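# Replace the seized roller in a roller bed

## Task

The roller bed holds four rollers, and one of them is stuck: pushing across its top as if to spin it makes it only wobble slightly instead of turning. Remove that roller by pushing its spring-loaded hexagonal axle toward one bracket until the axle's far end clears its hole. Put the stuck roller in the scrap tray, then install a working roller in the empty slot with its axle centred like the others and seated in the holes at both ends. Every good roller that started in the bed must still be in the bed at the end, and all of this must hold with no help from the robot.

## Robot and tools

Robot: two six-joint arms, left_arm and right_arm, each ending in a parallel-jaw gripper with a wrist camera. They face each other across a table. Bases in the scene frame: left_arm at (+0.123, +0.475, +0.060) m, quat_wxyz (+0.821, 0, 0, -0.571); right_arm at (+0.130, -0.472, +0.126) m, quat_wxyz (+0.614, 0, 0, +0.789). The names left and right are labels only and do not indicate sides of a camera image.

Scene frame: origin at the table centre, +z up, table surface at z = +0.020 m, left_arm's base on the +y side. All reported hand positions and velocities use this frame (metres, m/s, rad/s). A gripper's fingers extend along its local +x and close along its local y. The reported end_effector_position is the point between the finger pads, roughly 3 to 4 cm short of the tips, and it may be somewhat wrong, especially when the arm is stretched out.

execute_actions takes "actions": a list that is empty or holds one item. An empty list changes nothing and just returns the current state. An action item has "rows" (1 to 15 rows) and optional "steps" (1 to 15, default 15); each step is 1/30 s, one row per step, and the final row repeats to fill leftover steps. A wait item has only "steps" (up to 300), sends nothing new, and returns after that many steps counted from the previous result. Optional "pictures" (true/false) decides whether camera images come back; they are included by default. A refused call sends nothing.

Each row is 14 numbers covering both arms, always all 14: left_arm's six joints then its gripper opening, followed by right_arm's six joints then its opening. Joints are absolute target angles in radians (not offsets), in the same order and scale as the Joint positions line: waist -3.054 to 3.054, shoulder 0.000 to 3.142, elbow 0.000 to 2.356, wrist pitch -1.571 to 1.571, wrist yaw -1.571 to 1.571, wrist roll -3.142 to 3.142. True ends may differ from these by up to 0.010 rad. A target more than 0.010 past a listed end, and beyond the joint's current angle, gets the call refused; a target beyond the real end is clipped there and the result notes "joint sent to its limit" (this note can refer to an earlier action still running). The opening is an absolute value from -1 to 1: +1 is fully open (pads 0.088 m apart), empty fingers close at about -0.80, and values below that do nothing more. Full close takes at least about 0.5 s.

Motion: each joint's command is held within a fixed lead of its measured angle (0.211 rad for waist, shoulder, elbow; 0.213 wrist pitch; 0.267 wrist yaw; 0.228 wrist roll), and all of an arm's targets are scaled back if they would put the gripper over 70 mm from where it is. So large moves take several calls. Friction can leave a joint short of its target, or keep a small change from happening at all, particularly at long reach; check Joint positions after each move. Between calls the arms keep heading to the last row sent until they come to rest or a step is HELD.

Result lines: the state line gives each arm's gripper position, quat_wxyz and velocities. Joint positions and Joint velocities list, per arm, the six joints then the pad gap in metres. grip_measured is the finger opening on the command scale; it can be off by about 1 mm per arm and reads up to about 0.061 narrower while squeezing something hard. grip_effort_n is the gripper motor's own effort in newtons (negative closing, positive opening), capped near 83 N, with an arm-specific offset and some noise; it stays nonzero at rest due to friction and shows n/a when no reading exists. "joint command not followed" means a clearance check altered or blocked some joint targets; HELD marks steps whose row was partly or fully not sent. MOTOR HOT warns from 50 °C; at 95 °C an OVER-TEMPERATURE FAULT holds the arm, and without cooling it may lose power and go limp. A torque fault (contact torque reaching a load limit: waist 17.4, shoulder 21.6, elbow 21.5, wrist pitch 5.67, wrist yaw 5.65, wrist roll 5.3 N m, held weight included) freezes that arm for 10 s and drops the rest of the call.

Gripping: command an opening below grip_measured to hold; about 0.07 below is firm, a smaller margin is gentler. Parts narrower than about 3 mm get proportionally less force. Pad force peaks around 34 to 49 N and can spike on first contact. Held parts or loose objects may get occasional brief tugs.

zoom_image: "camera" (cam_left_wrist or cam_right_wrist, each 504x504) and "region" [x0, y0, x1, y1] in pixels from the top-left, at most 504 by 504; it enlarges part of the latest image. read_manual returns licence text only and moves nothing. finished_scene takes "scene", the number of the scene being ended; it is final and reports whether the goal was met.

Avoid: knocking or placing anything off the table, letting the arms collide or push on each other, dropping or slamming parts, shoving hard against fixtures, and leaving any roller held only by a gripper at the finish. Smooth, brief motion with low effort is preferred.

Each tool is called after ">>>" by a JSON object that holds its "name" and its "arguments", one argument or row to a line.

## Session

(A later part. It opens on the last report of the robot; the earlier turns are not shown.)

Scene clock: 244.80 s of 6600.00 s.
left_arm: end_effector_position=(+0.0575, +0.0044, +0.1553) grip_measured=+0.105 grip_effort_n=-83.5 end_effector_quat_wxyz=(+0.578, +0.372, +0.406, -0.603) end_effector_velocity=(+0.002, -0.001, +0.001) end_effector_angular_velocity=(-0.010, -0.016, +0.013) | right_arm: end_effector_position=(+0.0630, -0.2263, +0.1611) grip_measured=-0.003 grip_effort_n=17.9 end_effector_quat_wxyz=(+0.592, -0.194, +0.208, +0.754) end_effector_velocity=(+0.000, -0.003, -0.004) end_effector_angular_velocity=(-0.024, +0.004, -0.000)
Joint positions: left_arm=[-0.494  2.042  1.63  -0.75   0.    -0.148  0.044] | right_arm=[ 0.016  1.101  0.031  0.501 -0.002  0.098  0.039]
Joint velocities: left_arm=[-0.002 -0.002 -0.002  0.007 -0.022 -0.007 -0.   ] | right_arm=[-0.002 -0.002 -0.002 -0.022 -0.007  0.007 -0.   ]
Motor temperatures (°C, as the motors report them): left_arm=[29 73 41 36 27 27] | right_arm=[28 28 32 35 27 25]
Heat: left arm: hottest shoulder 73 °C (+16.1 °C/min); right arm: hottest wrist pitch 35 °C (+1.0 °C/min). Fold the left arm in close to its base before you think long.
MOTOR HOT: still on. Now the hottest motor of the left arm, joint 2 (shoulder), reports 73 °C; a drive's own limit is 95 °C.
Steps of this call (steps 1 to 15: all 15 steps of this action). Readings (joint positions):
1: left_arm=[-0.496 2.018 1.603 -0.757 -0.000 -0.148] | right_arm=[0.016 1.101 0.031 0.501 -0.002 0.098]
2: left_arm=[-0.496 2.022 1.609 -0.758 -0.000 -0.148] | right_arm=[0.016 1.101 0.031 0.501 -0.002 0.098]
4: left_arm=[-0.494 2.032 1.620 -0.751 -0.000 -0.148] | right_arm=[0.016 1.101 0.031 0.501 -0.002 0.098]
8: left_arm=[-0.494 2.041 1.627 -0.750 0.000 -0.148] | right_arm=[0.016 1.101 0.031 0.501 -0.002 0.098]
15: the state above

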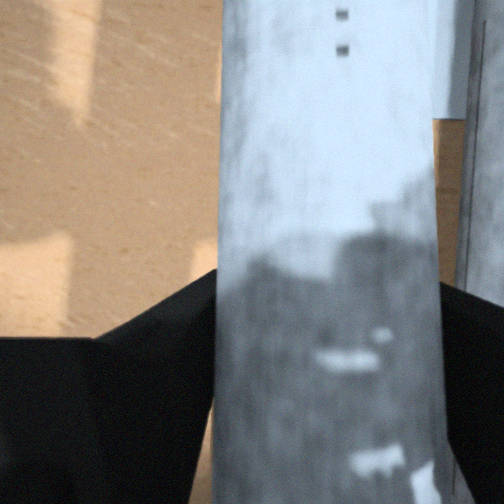

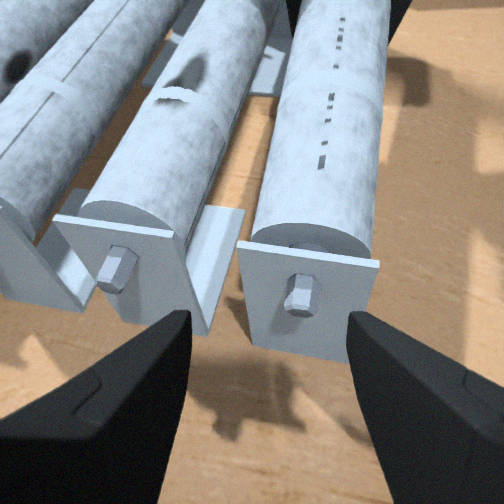

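>>> {"name": "execute_actions", "arguments": {
  "actions": [
    {"rows":[[-0.489,2.055,1.665,-0.71,0,-0.148,0,0.01,1.2,0.2,0,0,0.28,-0.3]]}
  ],
  "pictures": false
}}

>>> {"name": "execute_actions", "arguments": {
  "actions": [
    {"rows":[[-0.489,2.075,1.655,-0.7,0,-0.148,0,-0.013,1.46,0.425,0.04,0,0.27,-0.3]]}
  ],
  "pictures": false
}}

>>> {"name": "execute_actions", "arguments": {
  "actions": [
    {"rows":[[-0.489,2.09,1.64,-0.71,0,-0.148,0.5,-0.026,1.53,0.485,0.055,0,0.26,-0.3]]}
  ],
  "pictures": false
}}

>>> {"name": "execute_actions", "arguments": {
  "actions": [
    {"rows":[[-0.5,1.85,1.7,-1.0,0,-0.148,0.5,-0.026,1.53,0.485,0.055,0,0.26,-0.72]]}
  ]
}}

>>> {"name": "execute_actions", "arguments": {
  "actions": [
    {"rows":[[-0.528,1.85,1.75,-1.45,0,2.99,0.5,-0.026,1.53,0.485,0.055,0,0.26,-0.72]]}
  ],
  "pictures": false
}}

>>> {"name": "execute_actions", "arguments": {
  "actions": [
    {"steps":50}
  ]
}}

Scene clock: 249.77 s of 6600.00 s.
left_arm: end_effector_position=(+0.0569, +0.0006, +0.1445) grip_measured=+0.105 grip_effort_n=-83.5 end_effector_quat_wxyz=(+0.576, +0.374, +0.408, -0.601) end_effector_velocity=(+0.002, +0.002, -0.000) end_effector_angular_velocity=(+0.005, -0.018, +0.013) | right_arm: end_effector_position=(+0.0719, -0.2572, +0.1157) grip_measured=-0.294 grip_effort_n=-13.7 end_effector_quat_wxyz=(+0.581, -0.302, +0.384, +0.651) end_effector_velocity=(+0.001, -0.014, -0.007) end_effector_angular_velocity=(-0.098, -0.003, +0.003)
Joint positions: left_arm=[-0.493  2.071  1.633 -0.731  0.002 -0.148  0.044] | right_arm=[ 0.014  1.196  0.183  0.016 -0.002  0.275  0.025]
Joint velocities: left_arm=[-0.002 -0.002 -0.002 -0.007 -0.022 -0.007 -0.   ] | right_arm=[-0.002 -0.007  0.022 -0.125 -0.022  0.007 -0.002]
Motor temperatures (°C, as the motors report them): left_arm=[29 72 42 36 27 27] | right_arm=[28 28 32 35 27 25]
Heat: left arm: hottest shoulder 72 °C (+12.2 °C/min); right arm: hottest wrist pitch 35 °C (+1.0 °C/min). Fold the left arm in close to its base before you think long.
MOTOR HOT: still on. Now the hottest motor of the left arm, joint 2 (shoulder), reports 72 °C; a drive's own limit is 95 °C.
Steps of this call (steps 1 to 15: the robot went on to your last target; steps 16 to 90: nothing new was sent; then 1.47 s passed at rest; steps 91 to 105: all 15 steps of this action). Readings (joint positions):
91: left_arm=[-0.494 2.045 1.630 -0.749 0.000 -0.148] | right_arm=[0.016 1.108 0.042 0.480 -0.002 0.117]
92: left_arm=[-0.494 2.048 1.631 -0.744 0.000 -0.148] | right_arm=[0.016 1.127 0.072 0.419 -0.002 0.162]
94: left_arm=[-0.493 2.056 1.633 -0.735 0.001 -0.148] | right_arm=[0.016 1.165 0.128 0.324 -0.002 0.216]
98: left_arm=[-0.493 2.069 1.633 -0.732 0.001 -0.148] | right_arm=[0.014 1.185 0.179 0.131 -0.002 0.259]
105: the state above

Scene clock: 250.27 s of 6600.00 s.
left_arm: end_effector_position=(+0.0567, +0.0002, +0.1384) grip_measured=+0.105 grip_effort_n=-83.5 end_effector_quat_wxyz=(+0.574, +0.378, +0.411, -0.599) end_effector_velocity=(-0.002, +0.005, -0.002) end_effector_angular_velocity=(+0.023, +0.006, +0.002) | right_arm: end_effector_position=(+0.0632, -0.1995, +0.1253) grip_measured=-0.297 grip_effort_n=-13.7 end_effector_quat_wxyz=(+0.587, -0.302, +0.389, +0.643) end_effector_velocity=(+0.000, +0.003, -0.002) end_effector_angular_velocity=(-0.010, -0.008, +0.015)
Joint positions: left_arm=[-0.493  2.085  1.633 -0.727  0.003 -0.148  0.044] | right_arm=[-0.009  1.453  0.408  0.039 -0.002  0.272  0.024]
Joint velocities: left_arm=[-0.002 -0.002 -0.002 -0.022  0.007 -0.007  0.   ] | right_arm=[-0.007  0.022  0.017 -0.007 -0.007 -0.022 -0.   ]
Motor temperatures (°C, as the motors report them): left_arm=[29 72 42 36 27 27] | right_arm=[28 28 32 35 27 25]
Heat: left arm: hottest shoulder 72 °C (+12.1 °C/min); right arm: hottest wrist pitch 35 °C (+1.0 °C/min). Fold the left arm in close to its base before you think long.
MOTOR HOT: still on. Now the hottest motor of the left arm, joint 2 (shoulder), reports 72 °C; a drive's own limit is 95 °C.
Steps of this call (steps 1 to 15: all 15 steps of this action). Readings (joint positions):
1: left_arm=[-0.493 2.072 1.633 -0.731 0.002 -0.148] | right_arm=[0.013 1.214 0.197 0.011 -0.002 0.276]
2: left_arm=[-0.493 2.074 1.633 -0.731 0.002 -0.148] | right_arm=[0.007 1.263 0.231 0.008 -0.002 0.276]
4: left_arm=[-0.493 2.078 1.633 -0.729 0.003 -0.148] | right_arm=[-0.002 1.359 0.315 0.028 -0.002 0.275]
8: left_arm=[-0.493 2.084 1.633 -0.727 0.003 -0.148] | right_arm=[-0.007 1.425 0.402 0.041 -0.002 0.273]
15: the state above

Scene clock: 250.77 s of 6600.00 s.
left_arm: end_effector_position=(+0.0570, -0.0060, +0.1434) grip_measured=+0.492 grip_effort_n=16.5 end_effector_quat_wxyz=(+0.579, +0.368, +0.404, -0.605) end_effector_velocity=(+0.000, +0.001, +0.001) end_effector_angular_velocity=(+0.003, +0.002, +0.021) | right_arm: end_effector_position=(+0.0627, -0.1814, +0.1256) grip_measured=-0.297 grip_effort_n=-13.7 end_effector_quat_wxyz=(+0.590, -0.301, +0.387, +0.642) end_effector_velocity=(+0.004, -0.000, -0.002) end_effector_angular_velocity=(-0.007, -0.025, -0.008)
Joint positions: left_arm=[-0.491  2.084  1.642 -0.709  0.003 -0.148  0.063] | right_arm=[-0.022  1.525  0.47   0.052 -0.002  0.262  0.024]
Joint velocities: left_arm=[-0.002 -0.002  0.002 -0.007 -0.007 -0.022  0.002] | right_arm=[-0.002  0.007  0.002 -0.007  0.022 -0.007  0.   ]
Motor temperatures (°C, as the motors report them): left_arm=[29 72 42 36 27 27] | right_arm=[28 28 32 35 27 25]
Heat: left arm: hottest shoulder 72 °C (+12.0 °C/min); right arm: hottest wrist pitch 35 °C (+1.0 °C/min). Fold the left arm in close to its base before you think long.
MOTOR HOT: still on. Now the hottest motor of the left arm, joint 2 (shoulder), reports 72 °C; a drive's own limit is 95 °C.
Steps of this call (steps 1 to 15: all 15 steps of this action). Readings (joint positions):
1: left_arm=[-0.493 2.086 1.632 -0.727 0.003 -0.148] | right_arm=[-0.010 1.460 0.413 0.039 -0.002 0.271]
2: left_arm=[-0.493 2.087 1.631 -0.716 0.003 -0.148] | right_arm=[-0.012 1.475 0.424 0.040 -0.002 0.269]
4: left_arm=[-0.492 2.087 1.636 -0.703 0.003 -0.148] | right_arm=[-0.018 1.503 0.448 0.047 -0.002 0.266]
8: left_arm=[-0.491 2.084 1.642 -0.707 0.003 -0.148] | right_arm=[-0.021 1.518 0.468 0.052 -0.002 0.264]
15: the state above

Scene clock: 251.27 s of 6600.00 s.
left_arm: end_effector_position=(+0.0610, +0.0448, +0.2472) grip_measured=+0.498 grip_effort_n=16.5 end_effector_quat_wxyz=(+0.581, +0.362, +0.397, -0.612) end_effector_velocity=(+0.004, +0.012, -0.051) end_effector_angular_velocity=(+0.187, -0.024, +0.025) | right_arm: end_effector_position=(+0.0634, -0.1811, +0.1256) grip_measured=-0.627 grip_effort_n=-83.5 end_effector_quat_wxyz=(+0.591, -0.301, +0.386, +0.641) end_effector_velocity=(-0.000, -0.000, +0.001) end_effector_angular_velocity=(-0.003, +0.002, +0.008)
Joint positions: left_arm=[-0.498  1.841  1.706 -0.993  0.003 -0.148  0.063] | right_arm=[-0.023  1.525  0.47   0.052  0.     0.262  0.008]
Joint velocities: left_arm=[ 0.002  0.085 -0.022 -0.081 -0.007 -0.022 -0.   ] | right_arm=[-0.002 -0.002  0.002 -0.007 -0.007 -0.007 -0.   ]
Motor temperatures (°C, as the motors report them): left_arm=[29 72 42 36 27 27] | right_arm=[28 28 32 35 27 25]
Heat: left arm: hottest shoulder 72 °C (+11.1 °C/min); right arm: hottest wrist pitch 35 °C (+1.0 °C/min). Fold the left arm in close to its base before you think long.
MOTOR HOT: still on. Now the hottest motor of the left arm, joint 2 (shoulder), reports 72 °C; a drive's own limit is 95 °C.
Steps of this call (steps 1 to 15: all 15 steps of this action). Readings (joint positions):
1: left_arm=[-0.491 2.076 1.645 -0.723 0.003 -0.148] | right_arm=[-0.022 1.525 0.470 0.052 -0.002 0.262]
2: left_arm=[-0.491 2.063 1.647 -0.767 0.003 -0.148] | right_arm=[-0.022 1.525 0.470 0.052 -0.002 0.262]
4: left_arm=[-0.492 2.015 1.650 -0.841 0.003 -0.148] | right_arm=[-0.023 1.525 0.470 0.052 0.001 0.262]
8: left_arm=[-0.496 1.895 1.685 -0.946 0.003 -0.148] | right_arm=[-0.023 1.525 0.470 0.052 0.000 0.262]
15: the state above

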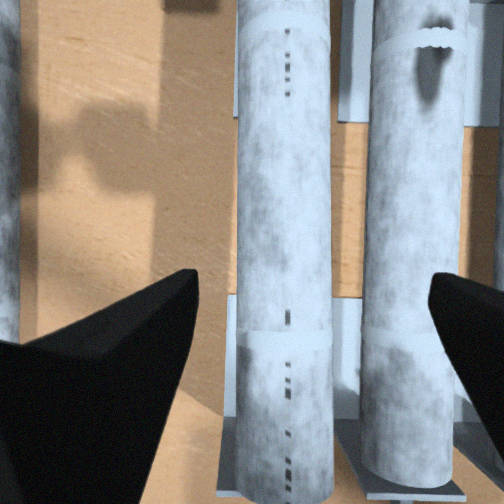

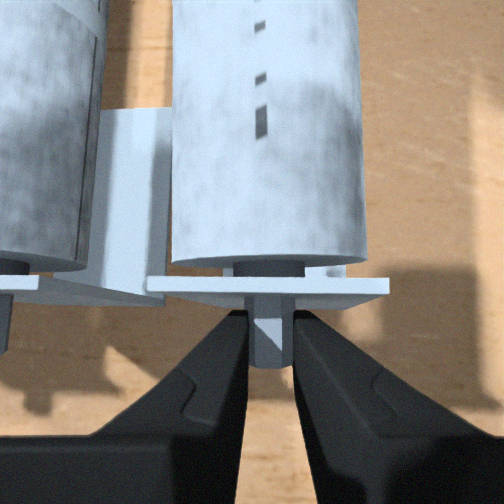

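Scene clock: 251.77 s of 6600.00 s.
left_arm: end_effector_position=(+0.0637, +0.1319, +0.2338) grip_measured=+0.498 grip_effort_n=15.6 end_effector_quat_wxyz=(+0.274, +0.650, +0.255, -0.662) end_effector_velocity=(+0.007, +0.018, +0.005) end_effector_angular_velocity=(+0.065, -0.068, -1.552) | right_arm: end_effector_position=(+0.0634, -0.1811, +0.1256) grip_measured=-0.627 grip_effort_n=-83.5 end_effector_quat_wxyz=(+0.591, -0.301, +0.386, +0.641) end_effector_velocity=(-0.000, -0.004, -0.001) end_effector_angular_velocity=(-0.022, +0.018, -0.002)
Joint positions: left_arm=[-0.527  1.846  1.743 -1.437  0.     0.632  0.063] | right_arm=[-0.023  1.525  0.47   0.052  0.     0.262  0.008]
Joint velocities: left_arm=[ 0.007 -0.007  0.012 -0.095 -0.007  1.56  -0.   ] | right_arm=[-0.007 -0.007 -0.002 -0.022 -0.022  0.007  0.   ]
Motor temperatures (°C, as the motors report them): left_arm=[29 72 42 36 27 27] | right_arm=[28 28 32 35 27 25]
Heat: left arm: hottest shoulder 72 °C (+11.0 °C/min); right arm: hottest wrist pitch 35 °C (+1.0 °C/min). Fold the left arm in close to its base before you think long.
MOTOR HOT: still on. Now the hottest motor of the left arm, joint 2 (shoulder), reports 72 °C; a drive's own limit is 95 °C.
Steps of this call (steps 1 to 15: all 15 steps of this action). Readings (joint positions):
1: left_arm=[-0.499 1.844 1.710 -1.016 0.001 -0.116] | right_arm=[-0.023 1.525 0.470 0.052 0.000 0.262]
2: left_arm=[-0.502 1.846 1.720 -1.074 0.000 -0.058] | right_arm=[-0.023 1.525 0.470 0.052 0.000 0.262]
4: left_arm=[-0.514 1.846 1.728 -1.176 0.000 0.047] | right_arm=[-0.023 1.525 0.470 0.052 0.000 0.262]
8: left_arm=[-0.526 1.846 1.738 -1.358 0.000 0.260] | right_arm=[-0.023 1.525 0.470 0.052 0.000 0.262]
15: the state above

Scene clock: 253.43 s of 6600.00 s.
left_arm: end_effector_position=(+0.0641, +0.1341, +0.2339) grip_measured=+0.498 grip_effort_n=14.2 end_effector_quat_wxyz=(-0.496, +0.502, -0.508, -0.494) end_effector_velocity=(+0.000, +0.001, +0.001) end_effector_angular_velocity=(+0.001, -0.010, -0.098) | right_arm: end_effector_position=(+0.0634, -0.1811, +0.1256) grip_measured=-0.627 grip_effort_n=-83.5 end_effector_quat_wxyz=(+0.591, -0.301, +0.386, +0.641) end_effector_velocity=(-0.001, -0.004, -0.001) end_effector_angular_velocity=(-0.006, -0.007, +0.025)
Joint positions: left_arm=[-0.527  1.846  1.744 -1.448  0.     2.976  0.063] | right_arm=[-0.023  1.525  0.47   0.052  0.     0.262  0.008]
Joint velocities: left_arm=[-0.002 -0.002  0.002 -0.007 -0.007  0.095 -0.001] | right_arm=[ 0.002 -0.007 -0.007 -0.007 -0.007 -0.022  0.   ]
Motor temperatures (°C, as the motors report them): left_arm=[29 71 41 36 27 27] | right_arm=[28 28 32 35 27 25]
Heat: left arm: hottest shoulder 71 °C (+9.1 °C/min); right arm: hottest wrist pitch 35 °C (+0.0 °C/min). Fold the left arm in close to its base before you think long.
MOTOR HOT: still on. Now the hottest motor of the left arm, joint 2 (shoulder), reports 71 °C; a drive's own limit is 95 °C.
Steps of this call (steps 1 to 50: the robot went on to your last target). Readings (joint positions):
1: left_arm=[-0.527 1.846 1.744 -1.440 0.000 0.686] | right_arm=[-0.023 1.525 0.470 0.052 0.000 0.262]
2: left_arm=[-0.527 1.846 1.744 -1.442 0.000 0.739] | right_arm=[-0.023 1.525 0.470 0.052 0.000 0.262]
4: left_arm=[-0.527 1.846 1.744 -1.445 0.000 0.845] | right_arm=[-0.023 1.525 0.470 0.052 0.000 0.262]
8: left_arm=[-0.527 1.846 1.744 -1.447 0.000 1.059] | right_arm=[-0.023 1.525 0.470 0.052 0.000 0.262]
50: the state above

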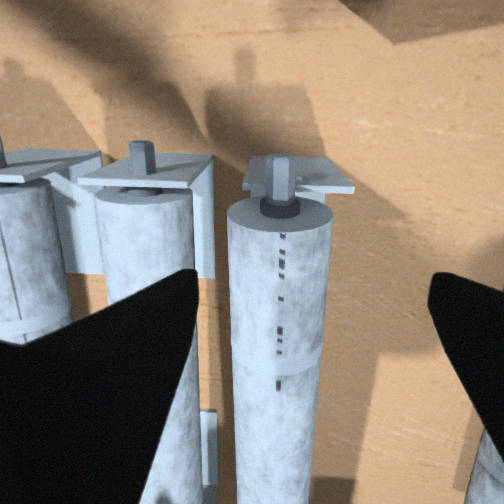

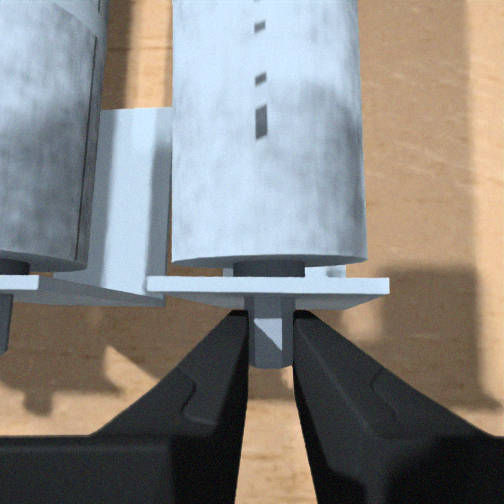

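>>> {"name": "execute_actions", "arguments": {
  "actions": []
}}

>>> {"name": "execute_actions", "arguments": {
  "actions": [
    {"rows":[[-0.528,1.96,1.73,-1.34,0,2.99,0.5,-0.026,1.53,0.485,0.055,0,0.26,-0.72]],"steps":15}
  ]
}}

Scene clock: 262.63 s of 6600.00 s.
left_arm: end_effector_position=(+0.0641, +0.1341, +0.2339) grip_measured=+0.498 grip_effort_n=14.2 end_effector_quat_wxyz=(-0.498, +0.500, -0.510, -0.491) end_effector_velocity=(+0.003, +0.005, +0.000) end_effector_angular_velocity=(+0.018, -0.025, +0.005) | right_arm: end_effector_position=(+0.0634, -0.1811, +0.1256) grip_measured=-0.627 grip_effort_n=-83.5 end_effector_quat_wxyz=(+0.591, -0.301, +0.386, +0.641) end_effector_velocity=(+0.002, -0.002, -0.001) end_effector_angular_velocity=(-0.008, +0.001, +0.003)
Joint positions: left_arm=[-0.527  1.846  1.744 -1.448  0.     2.987  0.063] | right_arm=[-0.023  1.525  0.47   0.052  0.     0.262  0.008]
Joint velocities: left_arm=[-0.002 -0.002 -0.002 -0.022 -0.022 -0.007 -0.   ] | right_arm=[-0.007 -0.002 -0.002 -0.007 -0.007 -0.007 -0.   ]
Motor temperatures (°C, as the motors report them): left_arm=[29 67 40 34 27 27] | right_arm=[28 28 32 35 27 25]
Heat: left arm: hottest shoulder 67 °C (+1.0 °C/min); right arm: hottest wrist pitch 35 °C (+0.0 °C/min). Fold the left arm in close to its base before you think long.
MOTOR HOT: still on. Now the hottest motor of the left arm, joint 2 (shoulder), reports 67 °C; a drive's own limit is 95 °C.
Steps of this call (steps 1 to 30: the robot went on to your last target; steps 31 to 90: nothing new was sent; then 6.20 s passed at rest). Readings (joint positions):
1: left_arm=[-0.527 1.846 1.744 -1.448 0.000 2.979] | right_arm=[-0.023 1.525 0.470 0.052 0.000 0.262]
2: left_arm=[-0.527 1.846 1.744 -1.448 0.000 2.981] | right_arm=[-0.023 1.525 0.470 0.052 0.000 0.262]
4: left_arm=[-0.527 1.846 1.744 -1.448 0.000 2.983] | right_arm=[-0.023 1.525 0.470 0.052 0.000 0.262]
8: left_arm=[-0.527 1.846 1.744 -1.448 0.000 2.986] | right_arm=[-0.023 1.525 0.470 0.052 0.000 0.262]
90: the state above
All arms were judged still, so your last target was given up. Only a new action makes them travel on or press farther. Fingers that are still opening or closing keep moving.

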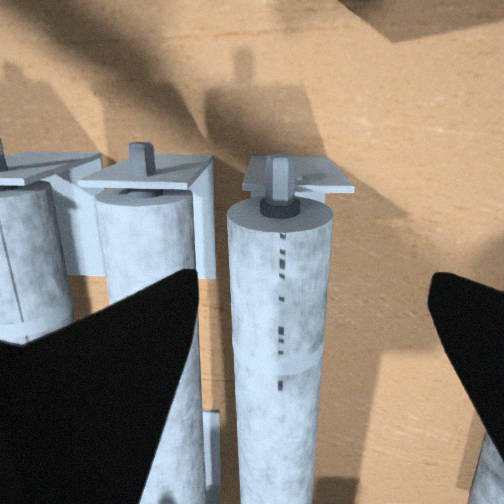

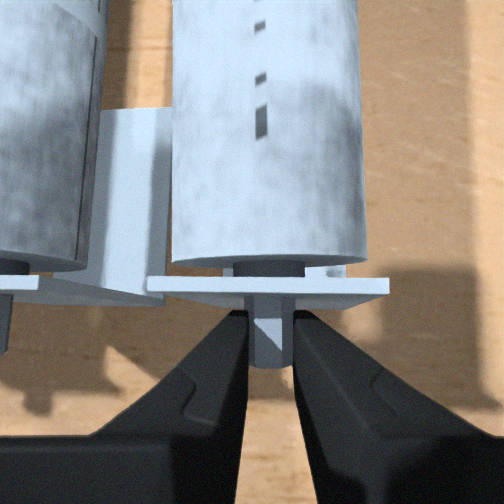

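Scene clock: 263.13 s of 6600.00 s.
left_arm: end_effector_position=(+0.0595, +0.1078, +0.1960) grip_measured=+0.498 grip_effort_n=13.7 end_effector_quat_wxyz=(-0.501, +0.498, -0.508, -0.493) end_effector_velocity=(-0.003, -0.004, +0.000) end_effector_angular_velocity=(-0.020, +0.011, +0.005) | right_arm: end_effector_position=(+0.0634, -0.1811, +0.1256) grip_measured=-0.627 grip_effort_n=-83.5 end_effector_quat_wxyz=(+0.591, -0.301, +0.386, +0.641) end_effector_velocity=(-0.002, -0.002, +0.000) end_effector_angular_velocity=(-0.004, +0.006, +0.028)
Joint positions: left_arm=[-0.527  1.952  1.735 -1.343  0.     2.987  0.063] | right_arm=[-0.023  1.525  0.47   0.052  0.     0.262  0.008]
Joint velocities: left_arm=[-0.002 -0.002 -0.002  0.022  0.007 -0.007  0.   ] | right_arm=[-0.002 -0.007 -0.002 -0.007 -0.022 -0.022 -0.   ]
Motor temperatures (°C, as the motors report them): left_arm=[29 67 40 34 27 27] | right_arm=[28 28 32 35 27 25]
Heat: left arm: hottest shoulder 67 °C (+1.0 °C/min); right arm: hottest wrist pitch 35 °C (+0.0 °C/min). Fold the left arm in close to its base before you think long.
MOTOR HOT: still on. Now the hottest motor of the left arm, joint 2 (shoulder), reports 67 °C; a drive's own limit is 95 °C.
Steps of this call (steps 1 to 15: all 15 steps of this action). Readings (joint positions):
1: left_arm=[-0.527 1.852 1.744 -1.444 0.000 2.987] | right_arm=[-0.023 1.525 0.470 0.052 0.000 0.262]
2: left_arm=[-0.527 1.863 1.744 -1.418 0.000 2.987] | right_arm=[-0.023 1.525 0.470 0.052 0.000 0.262]
4: left_arm=[-0.527 1.895 1.746 -1.374 0.000 2.987] | right_arm=[-0.023 1.525 0.470 0.052 0.000 0.262]
8: left_arm=[-0.527 1.948 1.736 -1.352 0.000 2.987] | right_arm=[-0.023 1.525 0.470 0.052 0.000 0.262]
15: the state above

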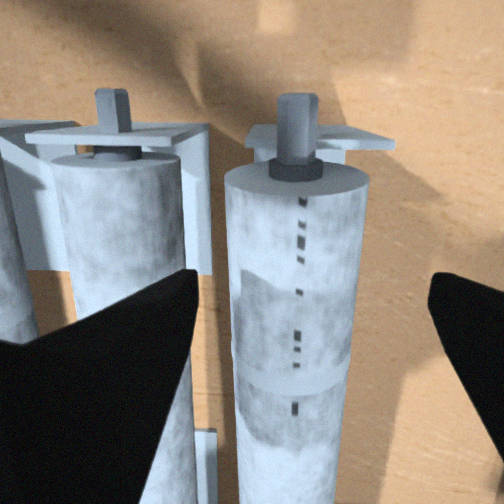

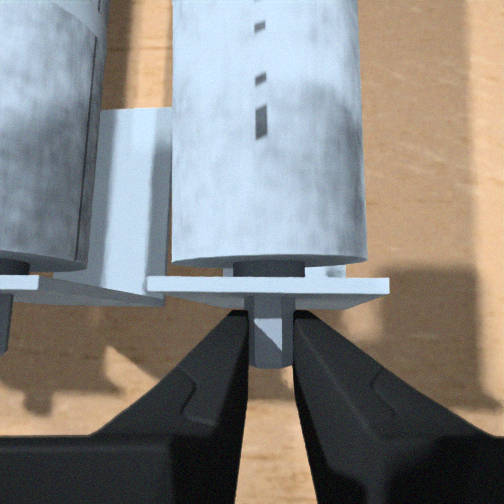

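>>> {"name": "execute_actions", "arguments": {
  "actions": [
    {"rows":[[-0.528,2.03,1.625,-1.19,0,2.99,0.45,-0.026,1.53,0.485,0.055,0,0.26,-0.72]],"steps":15}
  ]
}}

>>> {"name": "execute_actions", "arguments": {
  "actions": [
    {"rows":[[-0.525,2.03,1.625,-1.19,0,2.99,0,-0.026,1.53,0.485,0.055,0,0.26,-0.72]],"steps":12}
  ]
}}

Scene clock: 266.53 s of 6600.00 s.
left_arm: end_effector_position=(+0.0579, +0.0988, +0.1442) grip_measured=+0.453 grip_effort_n=-13.7 end_effector_quat_wxyz=(-0.508, +0.493, -0.500, -0.499) end_effector_velocity=(+0.002, -0.001, -0.002) end_effector_angular_velocity=(-0.016, -0.020, +0.005) | right_arm: end_effector_position=(+0.0634, -0.1811, +0.1256) grip_measured=-0.627 grip_effort_n=-83.5 end_effector_quat_wxyz=(+0.591, -0.301, +0.386, +0.641) end_effector_velocity=(+0.000, -0.002, -0.001) end_effector_angular_velocity=(-0.008, +0.001, +0.008)
Joint positions: left_arm=[-0.527  2.025  1.633 -1.194  0.     2.987  0.061] | right_arm=[-0.023  1.525  0.47   0.052  0.     0.262  0.008]
Joint velocities: left_arm=[-0.002 -0.007 -0.017  0.022 -0.022 -0.007 -0.   ] | right_arm=[-0.002 -0.002 -0.002 -0.007 -0.007 -0.007 -0.   ]
Motor temperatures (°C, as the motors report them): left_arm=[29 66 40 34 27 27] | right_arm=[28 28 32 35 27 25]
Heat: left arm: hottest shoulder 66 °C (+0.0 °C/min); right arm: hottest wrist pitch 35 °C (+0.0 °C/min). Fold the left arm in close to its base before you think long.
MOTOR HOT: still on. Now the hottest motor of the left arm, joint 2 (shoulder), reports 66 °C; a drive's own limit is 95 °C.
Steps of this call (steps 1 to 15: the robot went on to your last target; steps 16 to 87: nothing new was sent; steps 88 to 102: all 15 steps of this action). Readings (joint positions):
88: left_arm=[-0.527 1.955 1.725 -1.326 0.000 2.987] | right_arm=[-0.023 1.525 0.470 0.052 0.000 0.262]
89: left_arm=[-0.527 1.957 1.706 -1.285 0.000 2.987] | right_arm=[-0.023 1.525 0.470 0.052 0.000 0.262]
91: left_arm=[-0.527 1.977 1.678 -1.239 0.000 2.987] | right_arm=[-0.023 1.525 0.470 0.052 0.000 0.262]
95: left_arm=[-0.527 2.022 1.638 -1.207 0.000 2.987] | right_arm=[-0.023 1.525 0.470 0.052 0.000 0.262]
102: the state above

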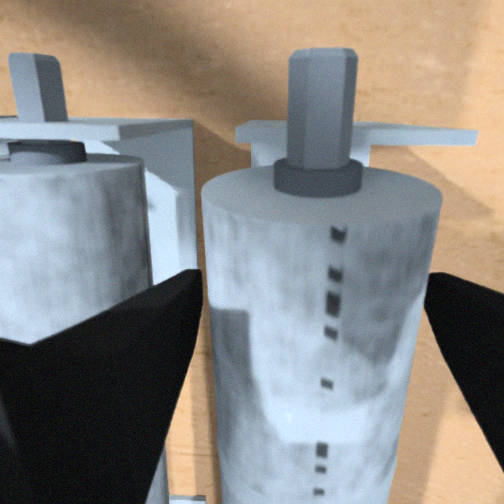

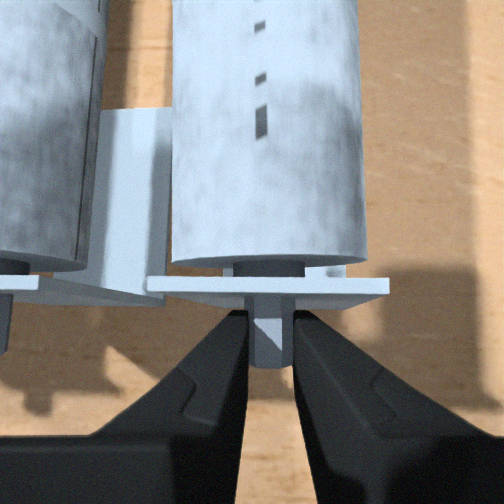

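Scene clock: 266.93 s of 6600.00 s.
left_arm: end_effector_position=(+0.0574, +0.0986, +0.1441) grip_measured=+0.130 grip_effort_n=-83.5 end_effector_quat_wxyz=(-0.508, +0.492, -0.501, -0.499) end_effector_velocity=(-0.001, +0.006, +0.000) end_effector_angular_velocity=(+0.020, -0.011, -0.015) | right_arm: end_effector_position=(+0.0634, -0.1811, +0.1256) grip_measured=-0.627 grip_effort_n=-83.5 end_effector_quat_wxyz=(+0.591, -0.301, +0.386, +0.641) end_effector_velocity=(-0.003, +0.003, +0.003) end_effector_angular_velocity=(+0.021, +0.007, +0.013)
Joint positions: left_arm=[-0.527  2.025  1.633 -1.192  0.003  2.987  0.045] | right_arm=[-0.023  1.525  0.47   0.052  0.     0.262  0.008]
Joint velocities: left_arm=[-0.007 -0.002 -0.002 -0.022 -0.007  0.007 -0.   ] | right_arm=[ 0.002 -0.002 -0.002  0.022 -0.007 -0.007 -0.   ]
Motor temperatures (°C, as the motors report them): left_arm=[29 66 40 34 27 27] | right_arm=[28 28 32 35 27 25]
Heat: left arm: hottest shoulder 66 °C (+0.0 °C/min); right arm: hottest wrist pitch 35 °C (+0.0 °C/min). Fold the left arm in close to its base before you think long.
MOTOR HOT: still on. Now the hottest motor of the left arm, joint 2 (shoulder), reports 66 °C; a drive's own limit is 95 °C.
Steps of this call (steps 1 to 12: all 12 steps of this action). Readings (joint positions):
1: left_arm=[-0.527 2.025 1.633 -1.193 0.000 2.987] | right_arm=[-0.023 1.525 0.470 0.052 0.000 0.262]
2: left_arm=[-0.527 2.025 1.633 -1.193 0.000 2.987] | right_arm=[-0.023 1.525 0.470 0.052 0.000 0.262]
4: left_arm=[-0.527 2.025 1.633 -1.192 0.003 2.987] | right_arm=[-0.023 1.525 0.470 0.052 0.000 0.262]
8: left_arm=[-0.527 2.025 1.633 -1.192 0.003 2.987] | right_arm=[-0.023 1.525 0.470 0.052 0.000 0.262]
12: the state above

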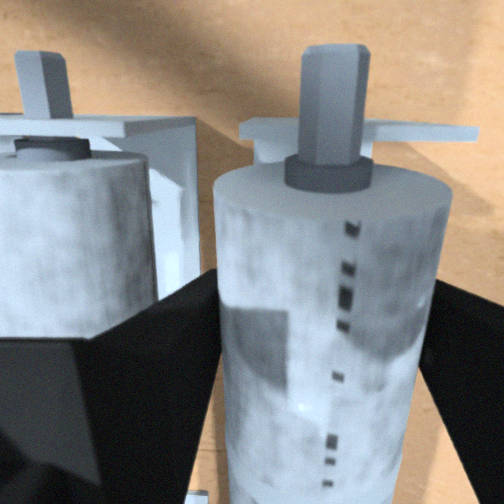

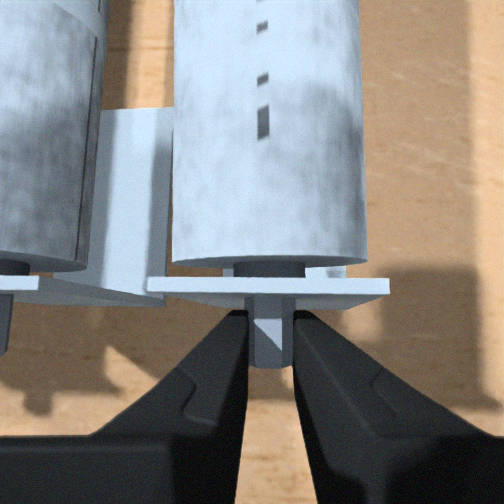

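>>> {"name": "execute_actions", "arguments": {
  "actions": [
    {"rows":[[-0.52,2.025,1.625,-1.19,0,2.99,0,-0.02,1.49,0.44,0.05,0,0.265,-0.72],[-0.52,2.025,1.625,-1.19,0,2.99,0,-0.02,1.49,0.44,0.05,0,0.265,-0.72],[-0.51,2.025,1.625,-1.19,0,2.99,0,-0.013,1.45,0.40,0.045,0,0.27,-0.72],[-0.51,2.025,1.625,-1.19,0,2.99,0,-0.013,1.45,0.40,0.045,0,0.27,-0.72],[-0.504,2.025,1.625,-1.19,0,3.02,0,-0.006,1.415,0.36,0.04,0,0.275,-0.72]],"steps":15}
  ]
}}

>>> {"name": "execute_actions", "arguments": {
  "actions": [
    {"rows":[[-0.504,2.025,1.60,-1.155,0,3.02,0,-0.006,1.415,0.36,0.04,0,0.275,-0.72]],"steps":12}
  ]
}}

Scene clock: 270.47 s of 6600.00 s.
left_arm: end_effector_position=(+0.0631, +0.0978, +0.1404) grip_measured=+0.130 grip_effort_n=-83.5 end_effector_quat_wxyz=(-0.513, +0.487, -0.504, -0.496) end_effector_velocity=(-0.003, +0.005, +0.002) end_effector_angular_velocity=(+0.018, +0.005, -0.015) | right_arm: end_effector_position=(+0.0639, -0.2033, +0.1248) grip_measured=-0.627 grip_effort_n=-83.5 end_effector_quat_wxyz=(+0.588, -0.298, +0.387, +0.645) end_effector_velocity=(-0.003, -0.012, -0.004) end_effector_angular_velocity=(-0.025, +0.009, +0.025)
Joint positions: left_arm=[-0.512  2.031  1.626 -1.185  0.003  3.018  0.045] | right_arm=[-0.008  1.436  0.384  0.056 -0.002  0.275  0.008]
Joint velocities: left_arm=[-0.007 -0.002  0.002 -0.022  0.007  0.007 -0.   ] | right_arm=[ 0.007 -0.027 -0.027 -0.022 -0.022 -0.007 -0.   ]
Motor temperatures (°C, as the motors report them): left_arm=[29 65 39 34 27 27] | right_arm=[28 29 33 35 27 25]
Heat: left arm: hottest shoulder 65 °C (-2.0 °C/min); right arm: hottest wrist pitch 35 °C (+0.0 °C/min). Fold the left arm in close to its base before you think long.
MOTOR HOT: still on. Now the hottest motor of the left arm, joint 2 (shoulder), reports 65 °C; a drive's own limit is 95 °C.
Steps of this call (steps 1 to 15: the robot went on to your last target; steps 16 to 90: nothing new was sent; then 0.03 s passed at rest; steps 91 to 105: all 15 steps of this action). Readings (joint positions):
91: left_arm=[-0.527 2.025 1.633 -1.192 0.003 2.987] | right_arm=[-0.023 1.523 0.470 0.052 0.000 0.262]
92: left_arm=[-0.527 2.025 1.633 -1.192 0.003 2.987] | right_arm=[-0.023 1.520 0.468 0.052 0.000 0.262]
94: left_arm=[-0.525 2.025 1.633 -1.193 0.003 2.988] | right_arm=[-0.023 1.506 0.453 0.060 0.000 0.264]
98: left_arm=[-0.516 2.024 1.633 -1.194 0.003 3.009] | right_arm=[-0.012 1.459 0.404 0.058 -0.001 0.272]
105: the state above

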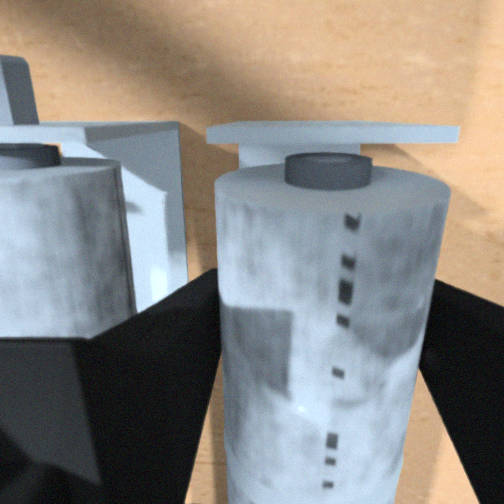

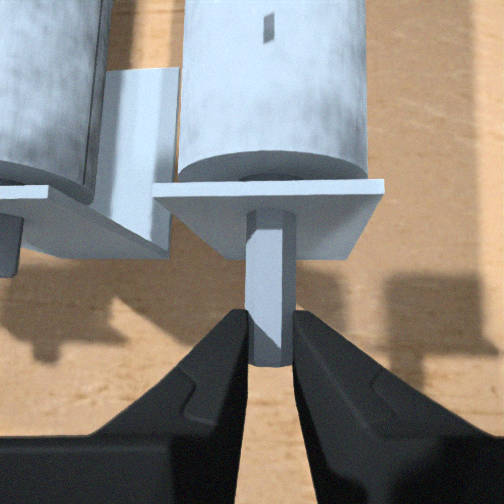

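Scene clock: 270.87 s of 6600.00 s.
left_arm: end_effector_position=(+0.0632, +0.0975, +0.1345) grip_measured=+0.130 grip_effort_n=-83.5 end_effector_quat_wxyz=(-0.511, +0.488, -0.506, -0.495) end_effector_velocity=(-0.001, +0.007, +0.001) end_effector_angular_velocity=(+0.023, +0.004, -0.010) | right_arm: end_effector_position=(+0.0639, -0.2039, +0.1253) grip_measured=-0.627 grip_effort_n=-83.5 end_effector_quat_wxyz=(+0.588, -0.297, +0.387, +0.645) end_effector_velocity=(-0.002, -0.003, -0.002) end_effector_angular_velocity=(-0.015, +0.011, +0.016)
Joint positions: left_arm=[-0.512  2.031  1.602 -1.155  0.003  3.019  0.045] | right_arm=[-0.008  1.43   0.381  0.055 -0.002  0.276  0.008]
Joint velocities: left_arm=[-0.002 -0.007 -0.007 -0.022  0.007  0.007 -0.   ] | right_arm=[-0.002  0.002 -0.002 -0.007 -0.022 -0.007 -0.   ]
Motor temperatures (°C, as the motors report them): left_arm=[29 65 39 34 27 27] | right_arm=[28 29 33 35 27 25]
Heat: left arm: hottest shoulder 65 °C (-2.0 °C/min); right arm: hottest wrist pitch 35 °C (+0.0 °C/min). Fold the left arm in close to its base before you think long.
MOTOR HOT: still on. Now the hottest motor of the left arm, joint 2 (shoulder), reports 65 °C; a drive's own limit is 95 °C.
Steps of this call (steps 1 to 12: all 12 steps of this action). Readings (joint positions):
1: left_arm=[-0.512 2.031 1.625 -1.183 0.003 3.018] | right_arm=[-0.008 1.434 0.383 0.056 -0.002 0.275]
2: left_arm=[-0.512 2.031 1.620 -1.177 0.003 3.018] | right_arm=[-0.008 1.434 0.383 0.056 -0.002 0.275]
4: left_arm=[-0.512 2.031 1.611 -1.164 0.003 3.019] | right_arm=[-0.008 1.431 0.382 0.055 -0.002 0.276]
8: left_arm=[-0.512 2.031 1.605 -1.158 0.003 3.019] | right_arm=[-0.008 1.430 0.381 0.055 -0.002 0.276]
12: the state above

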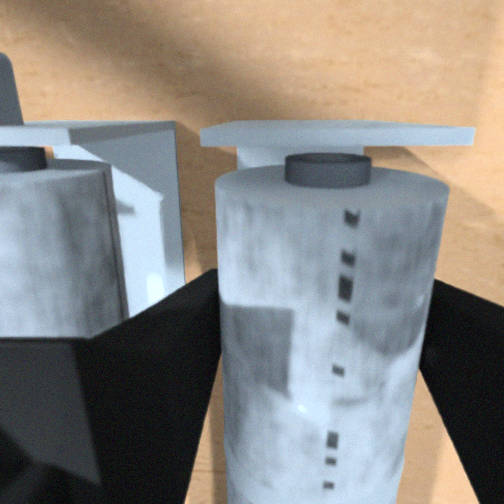

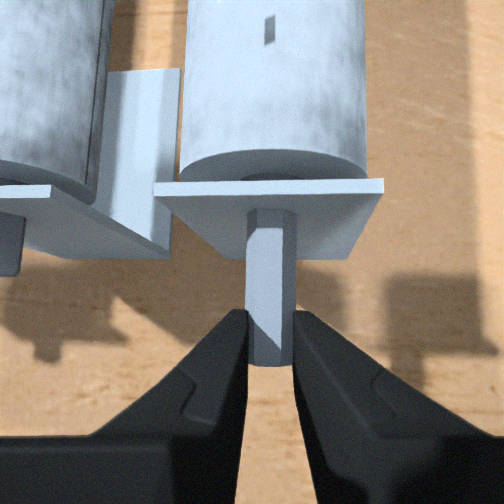

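About 1 mm more +x.

>>> {"name": "execute_actions", "arguments": {
  "actions": [
    {"rows":[[-0.501,2.025,1.564,-1.11,0,3.02,0,-0.006,1.415,0.36,0.04,0,0.275,-0.72]],"steps":12}
  ]
}}

>>> {"name": "execute_actions", "arguments": {
  "actions": [
    {"rows":[[-0.501,2.025,1.564,-1.11,0,3.02,0,-0.014,1.46,0.425,0.05,0,0.27,-0.72]],"steps":15}
  ]
}}

Scene clock: 274.07 s of 6600.00 s.
left_arm: end_effector_position=(+0.0637, +0.0973, +0.1257) grip_measured=+0.130 grip_effort_n=-83.5 end_effector_quat_wxyz=(-0.509, +0.490, -0.508, -0.493) end_effector_velocity=(-0.002, +0.001, -0.003) end_effector_angular_velocity=(+0.004, +0.007, -0.010) | right_arm: end_effector_position=(+0.0639, -0.2039, +0.1261) grip_measured=-0.627 grip_effort_n=-83.5 end_effector_quat_wxyz=(+0.588, -0.296, +0.386, +0.646) end_effector_velocity=(-0.002, -0.008, -0.005) end_effector_angular_velocity=(-0.034, +0.006, +0.021)
Joint positions: left_arm=[-0.51   2.031  1.567 -1.111  0.003  3.021  0.045] | right_arm=[-0.008  1.426  0.381  0.053 -0.002  0.276  0.008]
Joint velocities: left_arm=[-0.002  0.002 -0.007  0.007  0.007  0.007  0.   ] | right_arm=[ 0.002  0.002 -0.007 -0.022 -0.022 -0.007 -0.   ]
Motor temperatures (°C, as the motors report them): left_arm=[29 65 39 33 27 27] | right_arm=[28 29 32 34 27 25]
Heat: left arm: hottest shoulder 65 °C (-2.0 °C/min); right arm: hottest wrist pitch 34 °C (-1.0 °C/min). Fold the left arm in close to its base before you think long.
MOTOR HOT: still on. Now the hottest motor of the left arm, joint 2 (shoulder), reports 65 °C; a drive's own limit is 95 °C.
Steps of this call (steps 1 to 15: the robot went on to your last target; steps 16 to 84: nothing new was sent; steps 85 to 96: all 12 steps of this action). Readings (joint positions):
85: left_arm=[-0.512 2.031 1.599 -1.151 0.003 3.019] | right_arm=[-0.008 1.430 0.381 0.055 -0.002 0.276]
86: left_arm=[-0.511 2.031 1.591 -1.141 0.003 3.019] | right_arm=[-0.008 1.429 0.381 0.055 -0.002 0.276]
88: left_arm=[-0.511 2.031 1.579 -1.124 0.003 3.020] | right_arm=[-0.008 1.427 0.381 0.054 -0.002 0.276]
92: left_arm=[-0.510 2.031 1.570 -1.115 0.003 3.021] | right_arm=[-0.008 1.426 0.381 0.053 -0.002 0.276]
96: the state above

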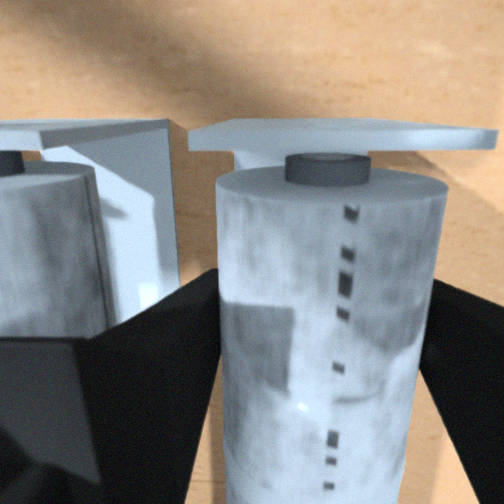

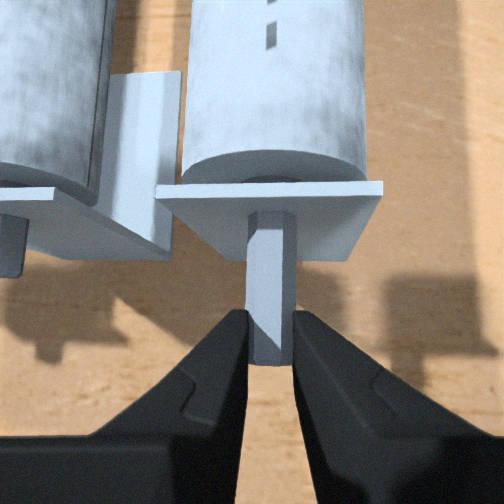

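Scene clock: 274.57 s of 6600.00 s.
left_arm: end_effector_position=(+0.0634, +0.0974, +0.1257) grip_measured=+0.130 grip_effort_n=-83.5 end_effector_quat_wxyz=(-0.508, +0.489, -0.509, -0.494) end_effector_velocity=(+0.003, +0.004, +0.001) end_effector_angular_velocity=(+0.013, -0.024, -0.025) | right_arm: end_effector_position=(+0.0636, -0.1943, +0.1272) grip_measured=-0.627 grip_effort_n=-83.5 end_effector_quat_wxyz=(+0.591, -0.296, +0.386, +0.644) end_effector_velocity=(-0.003, +0.000, +0.001) end_effector_angular_velocity=(-0.006, +0.013, +0.016)
Joint positions: left_arm=[-0.51   2.031  1.567 -1.111  0.007  3.021  0.045] | right_arm=[-0.013  1.462  0.417  0.053  0.001  0.275  0.008]
Joint velocities: left_arm=[-0.002 -0.002  0.002 -0.022 -0.022  0.022  0.   ] | right_arm=[-0.002  0.002  0.007 -0.007 -0.022 -0.007  0.   ]
Motor temperatures (°C, as the motors report them): left_arm=[29 65 39 33 27 27] | right_arm=[28 29 32 34 27 25]
Heat: left arm: hottest shoulder 65 °C (-2.0 °C/min); right arm: hottest wrist pitch 34 °C (-1.0 °C/min). Fold the left arm in close to its base before you think long.
MOTOR HOT: still on. Now the hottest motor of the left arm, joint 2 (shoulder), reports 65 °C; a drive's own limit is 95 °C.
Steps of this call (steps 1 to 15: all 15 steps of this action). Readings (joint positions):
1: left_arm=[-0.510 2.031 1.567 -1.111 0.003 3.021] | right_arm=[-0.008 1.428 0.384 0.053 -0.002 0.276]
2: left_arm=[-0.510 2.031 1.567 -1.111 0.003 3.021] | right_arm=[-0.008 1.434 0.390 0.053 -0.001 0.276]
4: left_arm=[-0.510 2.031 1.567 -1.111 0.006 3.021] | right_arm=[-0.010 1.446 0.402 0.052 0.000 0.276]
8: left_arm=[-0.510 2.031 1.567 -1.111 0.007 3.021] | right_arm=[-0.013 1.458 0.413 0.053 0.001 0.275]
15: the state above

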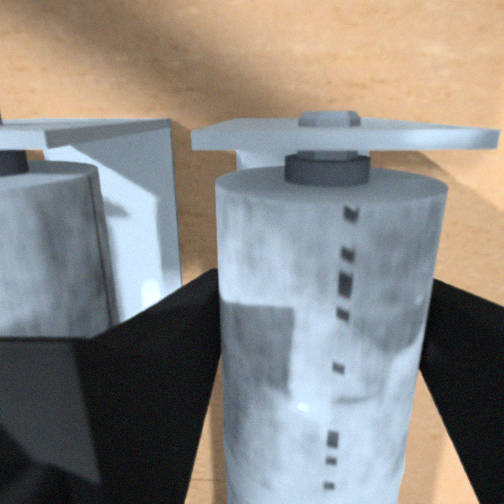

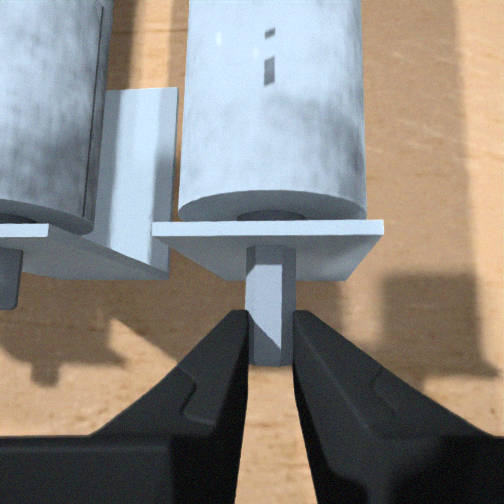

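>>> {"name": "execute_actions", "arguments": {
  "actions": [
    {"rows":[[-0.51,2.025,1.564,-1.11,0,3.02,0.4,-0.024,1.52,0.485,0.055,0,0.26,-0.72]],"steps":12}
  ],
  "pictures": false
}}

>>> {"name": "execute_actions", "arguments": {
  "actions": [
    {"rows":[[-0.535,2.025,1.564,-1.11,0,3.0,0.3,-0.024,1.52,0.485,0.055,0,0.26,-0.3]],"steps":10}
  ]
}}

>>> {"name": "execute_actions", "arguments": {
  "actions": [
    {"rows":[[-0.54,1.95,1.72,-1.34,0,3.0,0.3,0.01,1.36,0.35,0,0,0.29,-0.3]],"steps":15}
  ]
}}

Scene clock: 278.77 s of 6600.00 s.
left_arm: end_effector_position=(+0.0640, +0.0971, +0.1264) grip_measured=+0.386 grip_effort_n=16.5 end_effector_quat_wxyz=(-0.508, +0.490, -0.509, -0.492) end_effector_velocity=(+0.001, +0.002, -0.001) end_effector_angular_velocity=(+0.011, -0.009, +0.005) | right_arm: end_effector_position=(+0.0635, -0.1820, +0.1270) grip_measured=-0.627 grip_effort_n=-83.5 end_effector_quat_wxyz=(+0.592, -0.299, +0.385, +0.641) end_effector_velocity=(-0.002, -0.001, +0.000) end_effector_angular_velocity=(-0.011, -0.008, +0.025)
Joint positions: left_arm=[-0.51   2.029  1.567 -1.111  0.003  3.021  0.058] | right_arm=[-0.022  1.514  0.465  0.052  0.003  0.265  0.008]
Joint velocities: left_arm=[-0.002  0.002 -0.002 -0.007 -0.007 -0.007  0.005] | right_arm=[ 0.002 -0.002  0.007 -0.022 -0.007 -0.022 -0.   ]
Motor temperatures (°C, as the motors report them): left_arm=[29 65 38 33 27 27] | right_arm=[28 29 32 34 27 25]
Heat: left arm: hottest shoulder 65 °C (-3.0 °C/min); right arm: hottest wrist pitch 34 °C (-1.0 °C/min). Fold the left arm in close to its base before you think long.
MOTOR HOT: still on. Now the hottest motor of the left arm, joint 2 (shoulder), reports 65 °C; a drive's own limit is 95 °C.
Steps of this call (steps 1 to 15: the robot went on to your last target; steps 16 to 90: nothing new was sent; then 0.80 s passed at rest; steps 91 to 102: all 12 steps of this action). Readings (joint positions):
91: left_arm=[-0.510 2.031 1.567 -1.111 0.007 3.021] | right_arm=[-0.014 1.468 0.422 0.054 0.001 0.273]
92: left_arm=[-0.510 2.031 1.567 -1.111 0.006 3.021] | right_arm=[-0.016 1.480 0.433 0.054 0.002 0.270]
94: left_arm=[-0.510 2.031 1.567 -1.111 0.003 3.021] | right_arm=[-0.021 1.505 0.458 0.057 0.003 0.267]
98: left_arm=[-0.510 2.029 1.567 -1.111 0.003 3.021] | right_arm=[-0.022 1.513 0.463 0.053 0.003 0.266]
102: the state above

Scene clock: 279.10 s of 6600.00 s.
left_arm: end_effector_position=(+0.0592, +0.0979, +0.1264) grip_measured=+0.308 grip_effort_n=-16.0 end_effector_quat_wxyz=(-0.511, +0.493, -0.506, -0.489) end_effector_velocity=(+0.002, +0.002, +0.000) end_effector_angular_velocity=(+0.006, -0.008, +0.010) | right_arm: end_effector_position=(+0.0630, -0.1799, +0.1282) grip_measured=-0.326 grip_effort_n=17.9 end_effector_quat_wxyz=(+0.592, -0.298, +0.383, +0.643) end_effector_velocity=(+0.001, -0.002, -0.001) end_effector_angular_velocity=(-0.003, -0.019, +0.017)
Joint positions: left_arm=[-0.526  2.029  1.567 -1.111 -0.008  3.004  0.054] | right_arm=[-0.022  1.516  0.471  0.052  0.003  0.262  0.023]
Joint velocities: left_arm=[ 0.002 -0.002 -0.002 -0.007 -0.007 -0.007 -0.002] | right_arm=[ 0.002 -0.002 -0.002 -0.007  0.007 -0.022  0.01 ]
Motor temperatures (°C, as the motors report them): left_arm=[29 65 38 33 27 27] | right_arm=[28 29 32 34 27 25]
Heat: left arm: hottest shoulder 65 °C (-3.0 °C/min); right arm: hottest wrist pitch 34 °C (-1.0 °C/min). Fold the left arm in close to its base before you think long.
MOTOR HOT: still on. Now the hottest motor of the left arm, joint 2 (shoulder), reports 65 °C; a drive's own limit is 95 °C.
Steps of this call (steps 1 to 10: all 10 steps of this action). Readings (joint positions):
1: left_arm=[-0.510 2.029 1.567 -1.111 0.002 3.020] | right_arm=[-0.022 1.515 0.465 0.052 0.003 0.264]
2: left_arm=[-0.513 2.029 1.567 -1.111 0.001 3.016] | right_arm=[-0.022 1.516 0.466 0.052 0.003 0.264]
4: left_arm=[-0.522 2.029 1.567 -1.111 0.001 3.010] | right_arm=[-0.022 1.516 0.468 0.052 0.003 0.262]
8: left_arm=[-0.526 2.029 1.567 -1.111 -0.007 3.005] | right_arm=[-0.022 1.516 0.471 0.052 0.003 0.262]
10: the state above

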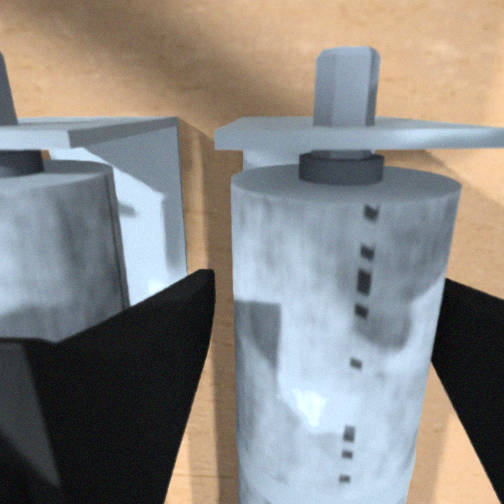

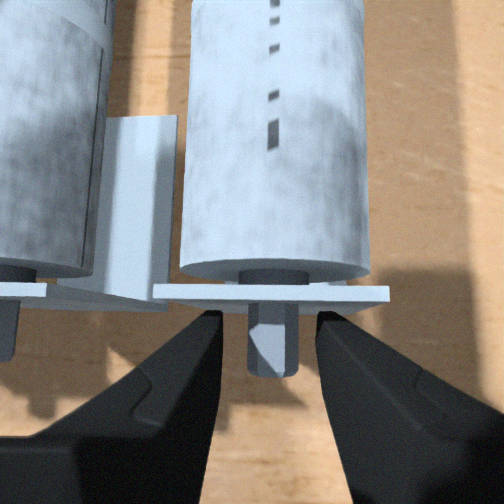

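Scene clock: 279.60 s of 6600.00 s.
left_arm: end_effector_position=(+0.0560, +0.1110, +0.1947) grip_measured=+0.302 grip_effort_n=-13.7 end_effector_quat_wxyz=(-0.509, +0.491, -0.514, -0.486) end_effector_velocity=(+0.004, +0.008, -0.002) end_effector_angular_velocity=(+0.037, -0.029, +0.020) | right_arm: end_effector_position=(+0.0636, -0.2151, +0.1283) grip_measured=-0.303 grip_effort_n=17.9 end_effector_quat_wxyz=(+0.586, -0.301, +0.391, +0.643) end_effector_velocity=(+0.003, -0.011, -0.006) end_effector_angular_velocity=(-0.040, -0.013, -0.008)
Joint positions: left_arm=[-0.539  1.942  1.717 -1.336 -0.002  3.003  0.054] | right_arm=[0.006 1.369 0.361 0.002 0.002 0.287 0.024]
Joint velocities: left_arm=[-0.002  0.002 -0.002 -0.037 -0.022 -0.022 -0.   ] | right_arm=[ 0.002 -0.012 -0.017 -0.037  0.007  0.007  0.   ]
Motor temperatures (°C, as the motors report them): left_arm=[29 65 38 33 27 27] | right_arm=[28 29 32 34 27 25]
Heat: left arm: hottest shoulder 65 °C (-4.1 °C/min); right arm: hottest wrist pitch 34 °C (-1.0 °C/min). Fold the left arm in close to its base before you think long.
MOTOR HOT: still on. Now the hottest motor of the left arm, joint 2 (shoulder), reports 65 °C; a drive's own limit is 95 °C.
Steps of this call (steps 1 to 15: all 15 steps of this action). Readings (joint positions):
1: left_arm=[-0.526 2.026 1.580 -1.131 -0.008 3.004] | right_arm=[-0.021 1.503 0.462 0.052 0.003 0.264]
2: left_arm=[-0.528 2.026 1.608 -1.192 -0.005 3.004] | right_arm=[-0.015 1.474 0.443 0.041 0.003 0.270]
4: left_arm=[-0.533 2.005 1.651 -1.261 -0.004 3.004] | right_arm=[-0.004 1.414 0.401 0.018 0.002 0.278]
8: left_arm=[-0.539 1.948 1.709 -1.315 -0.002 3.003] | right_arm=[0.004 1.382 0.369 0.005 0.002 0.285]
15: the state above

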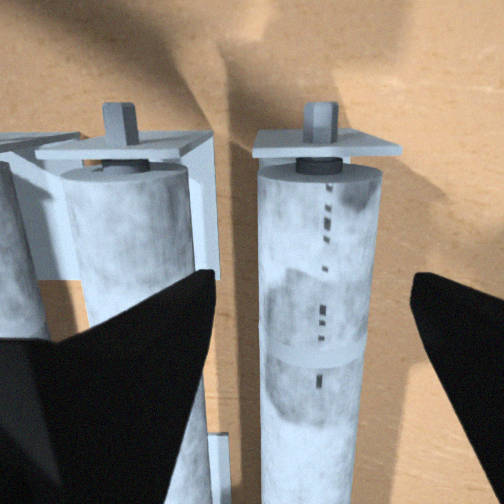

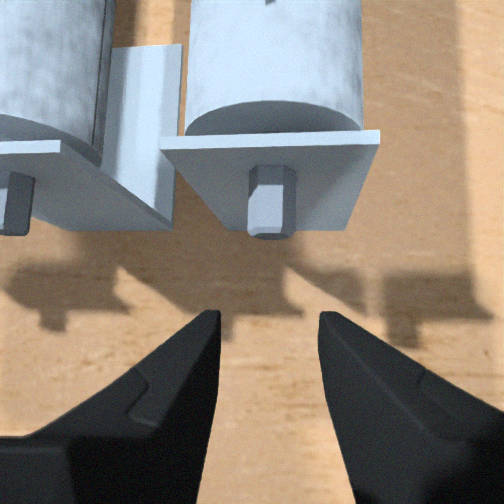

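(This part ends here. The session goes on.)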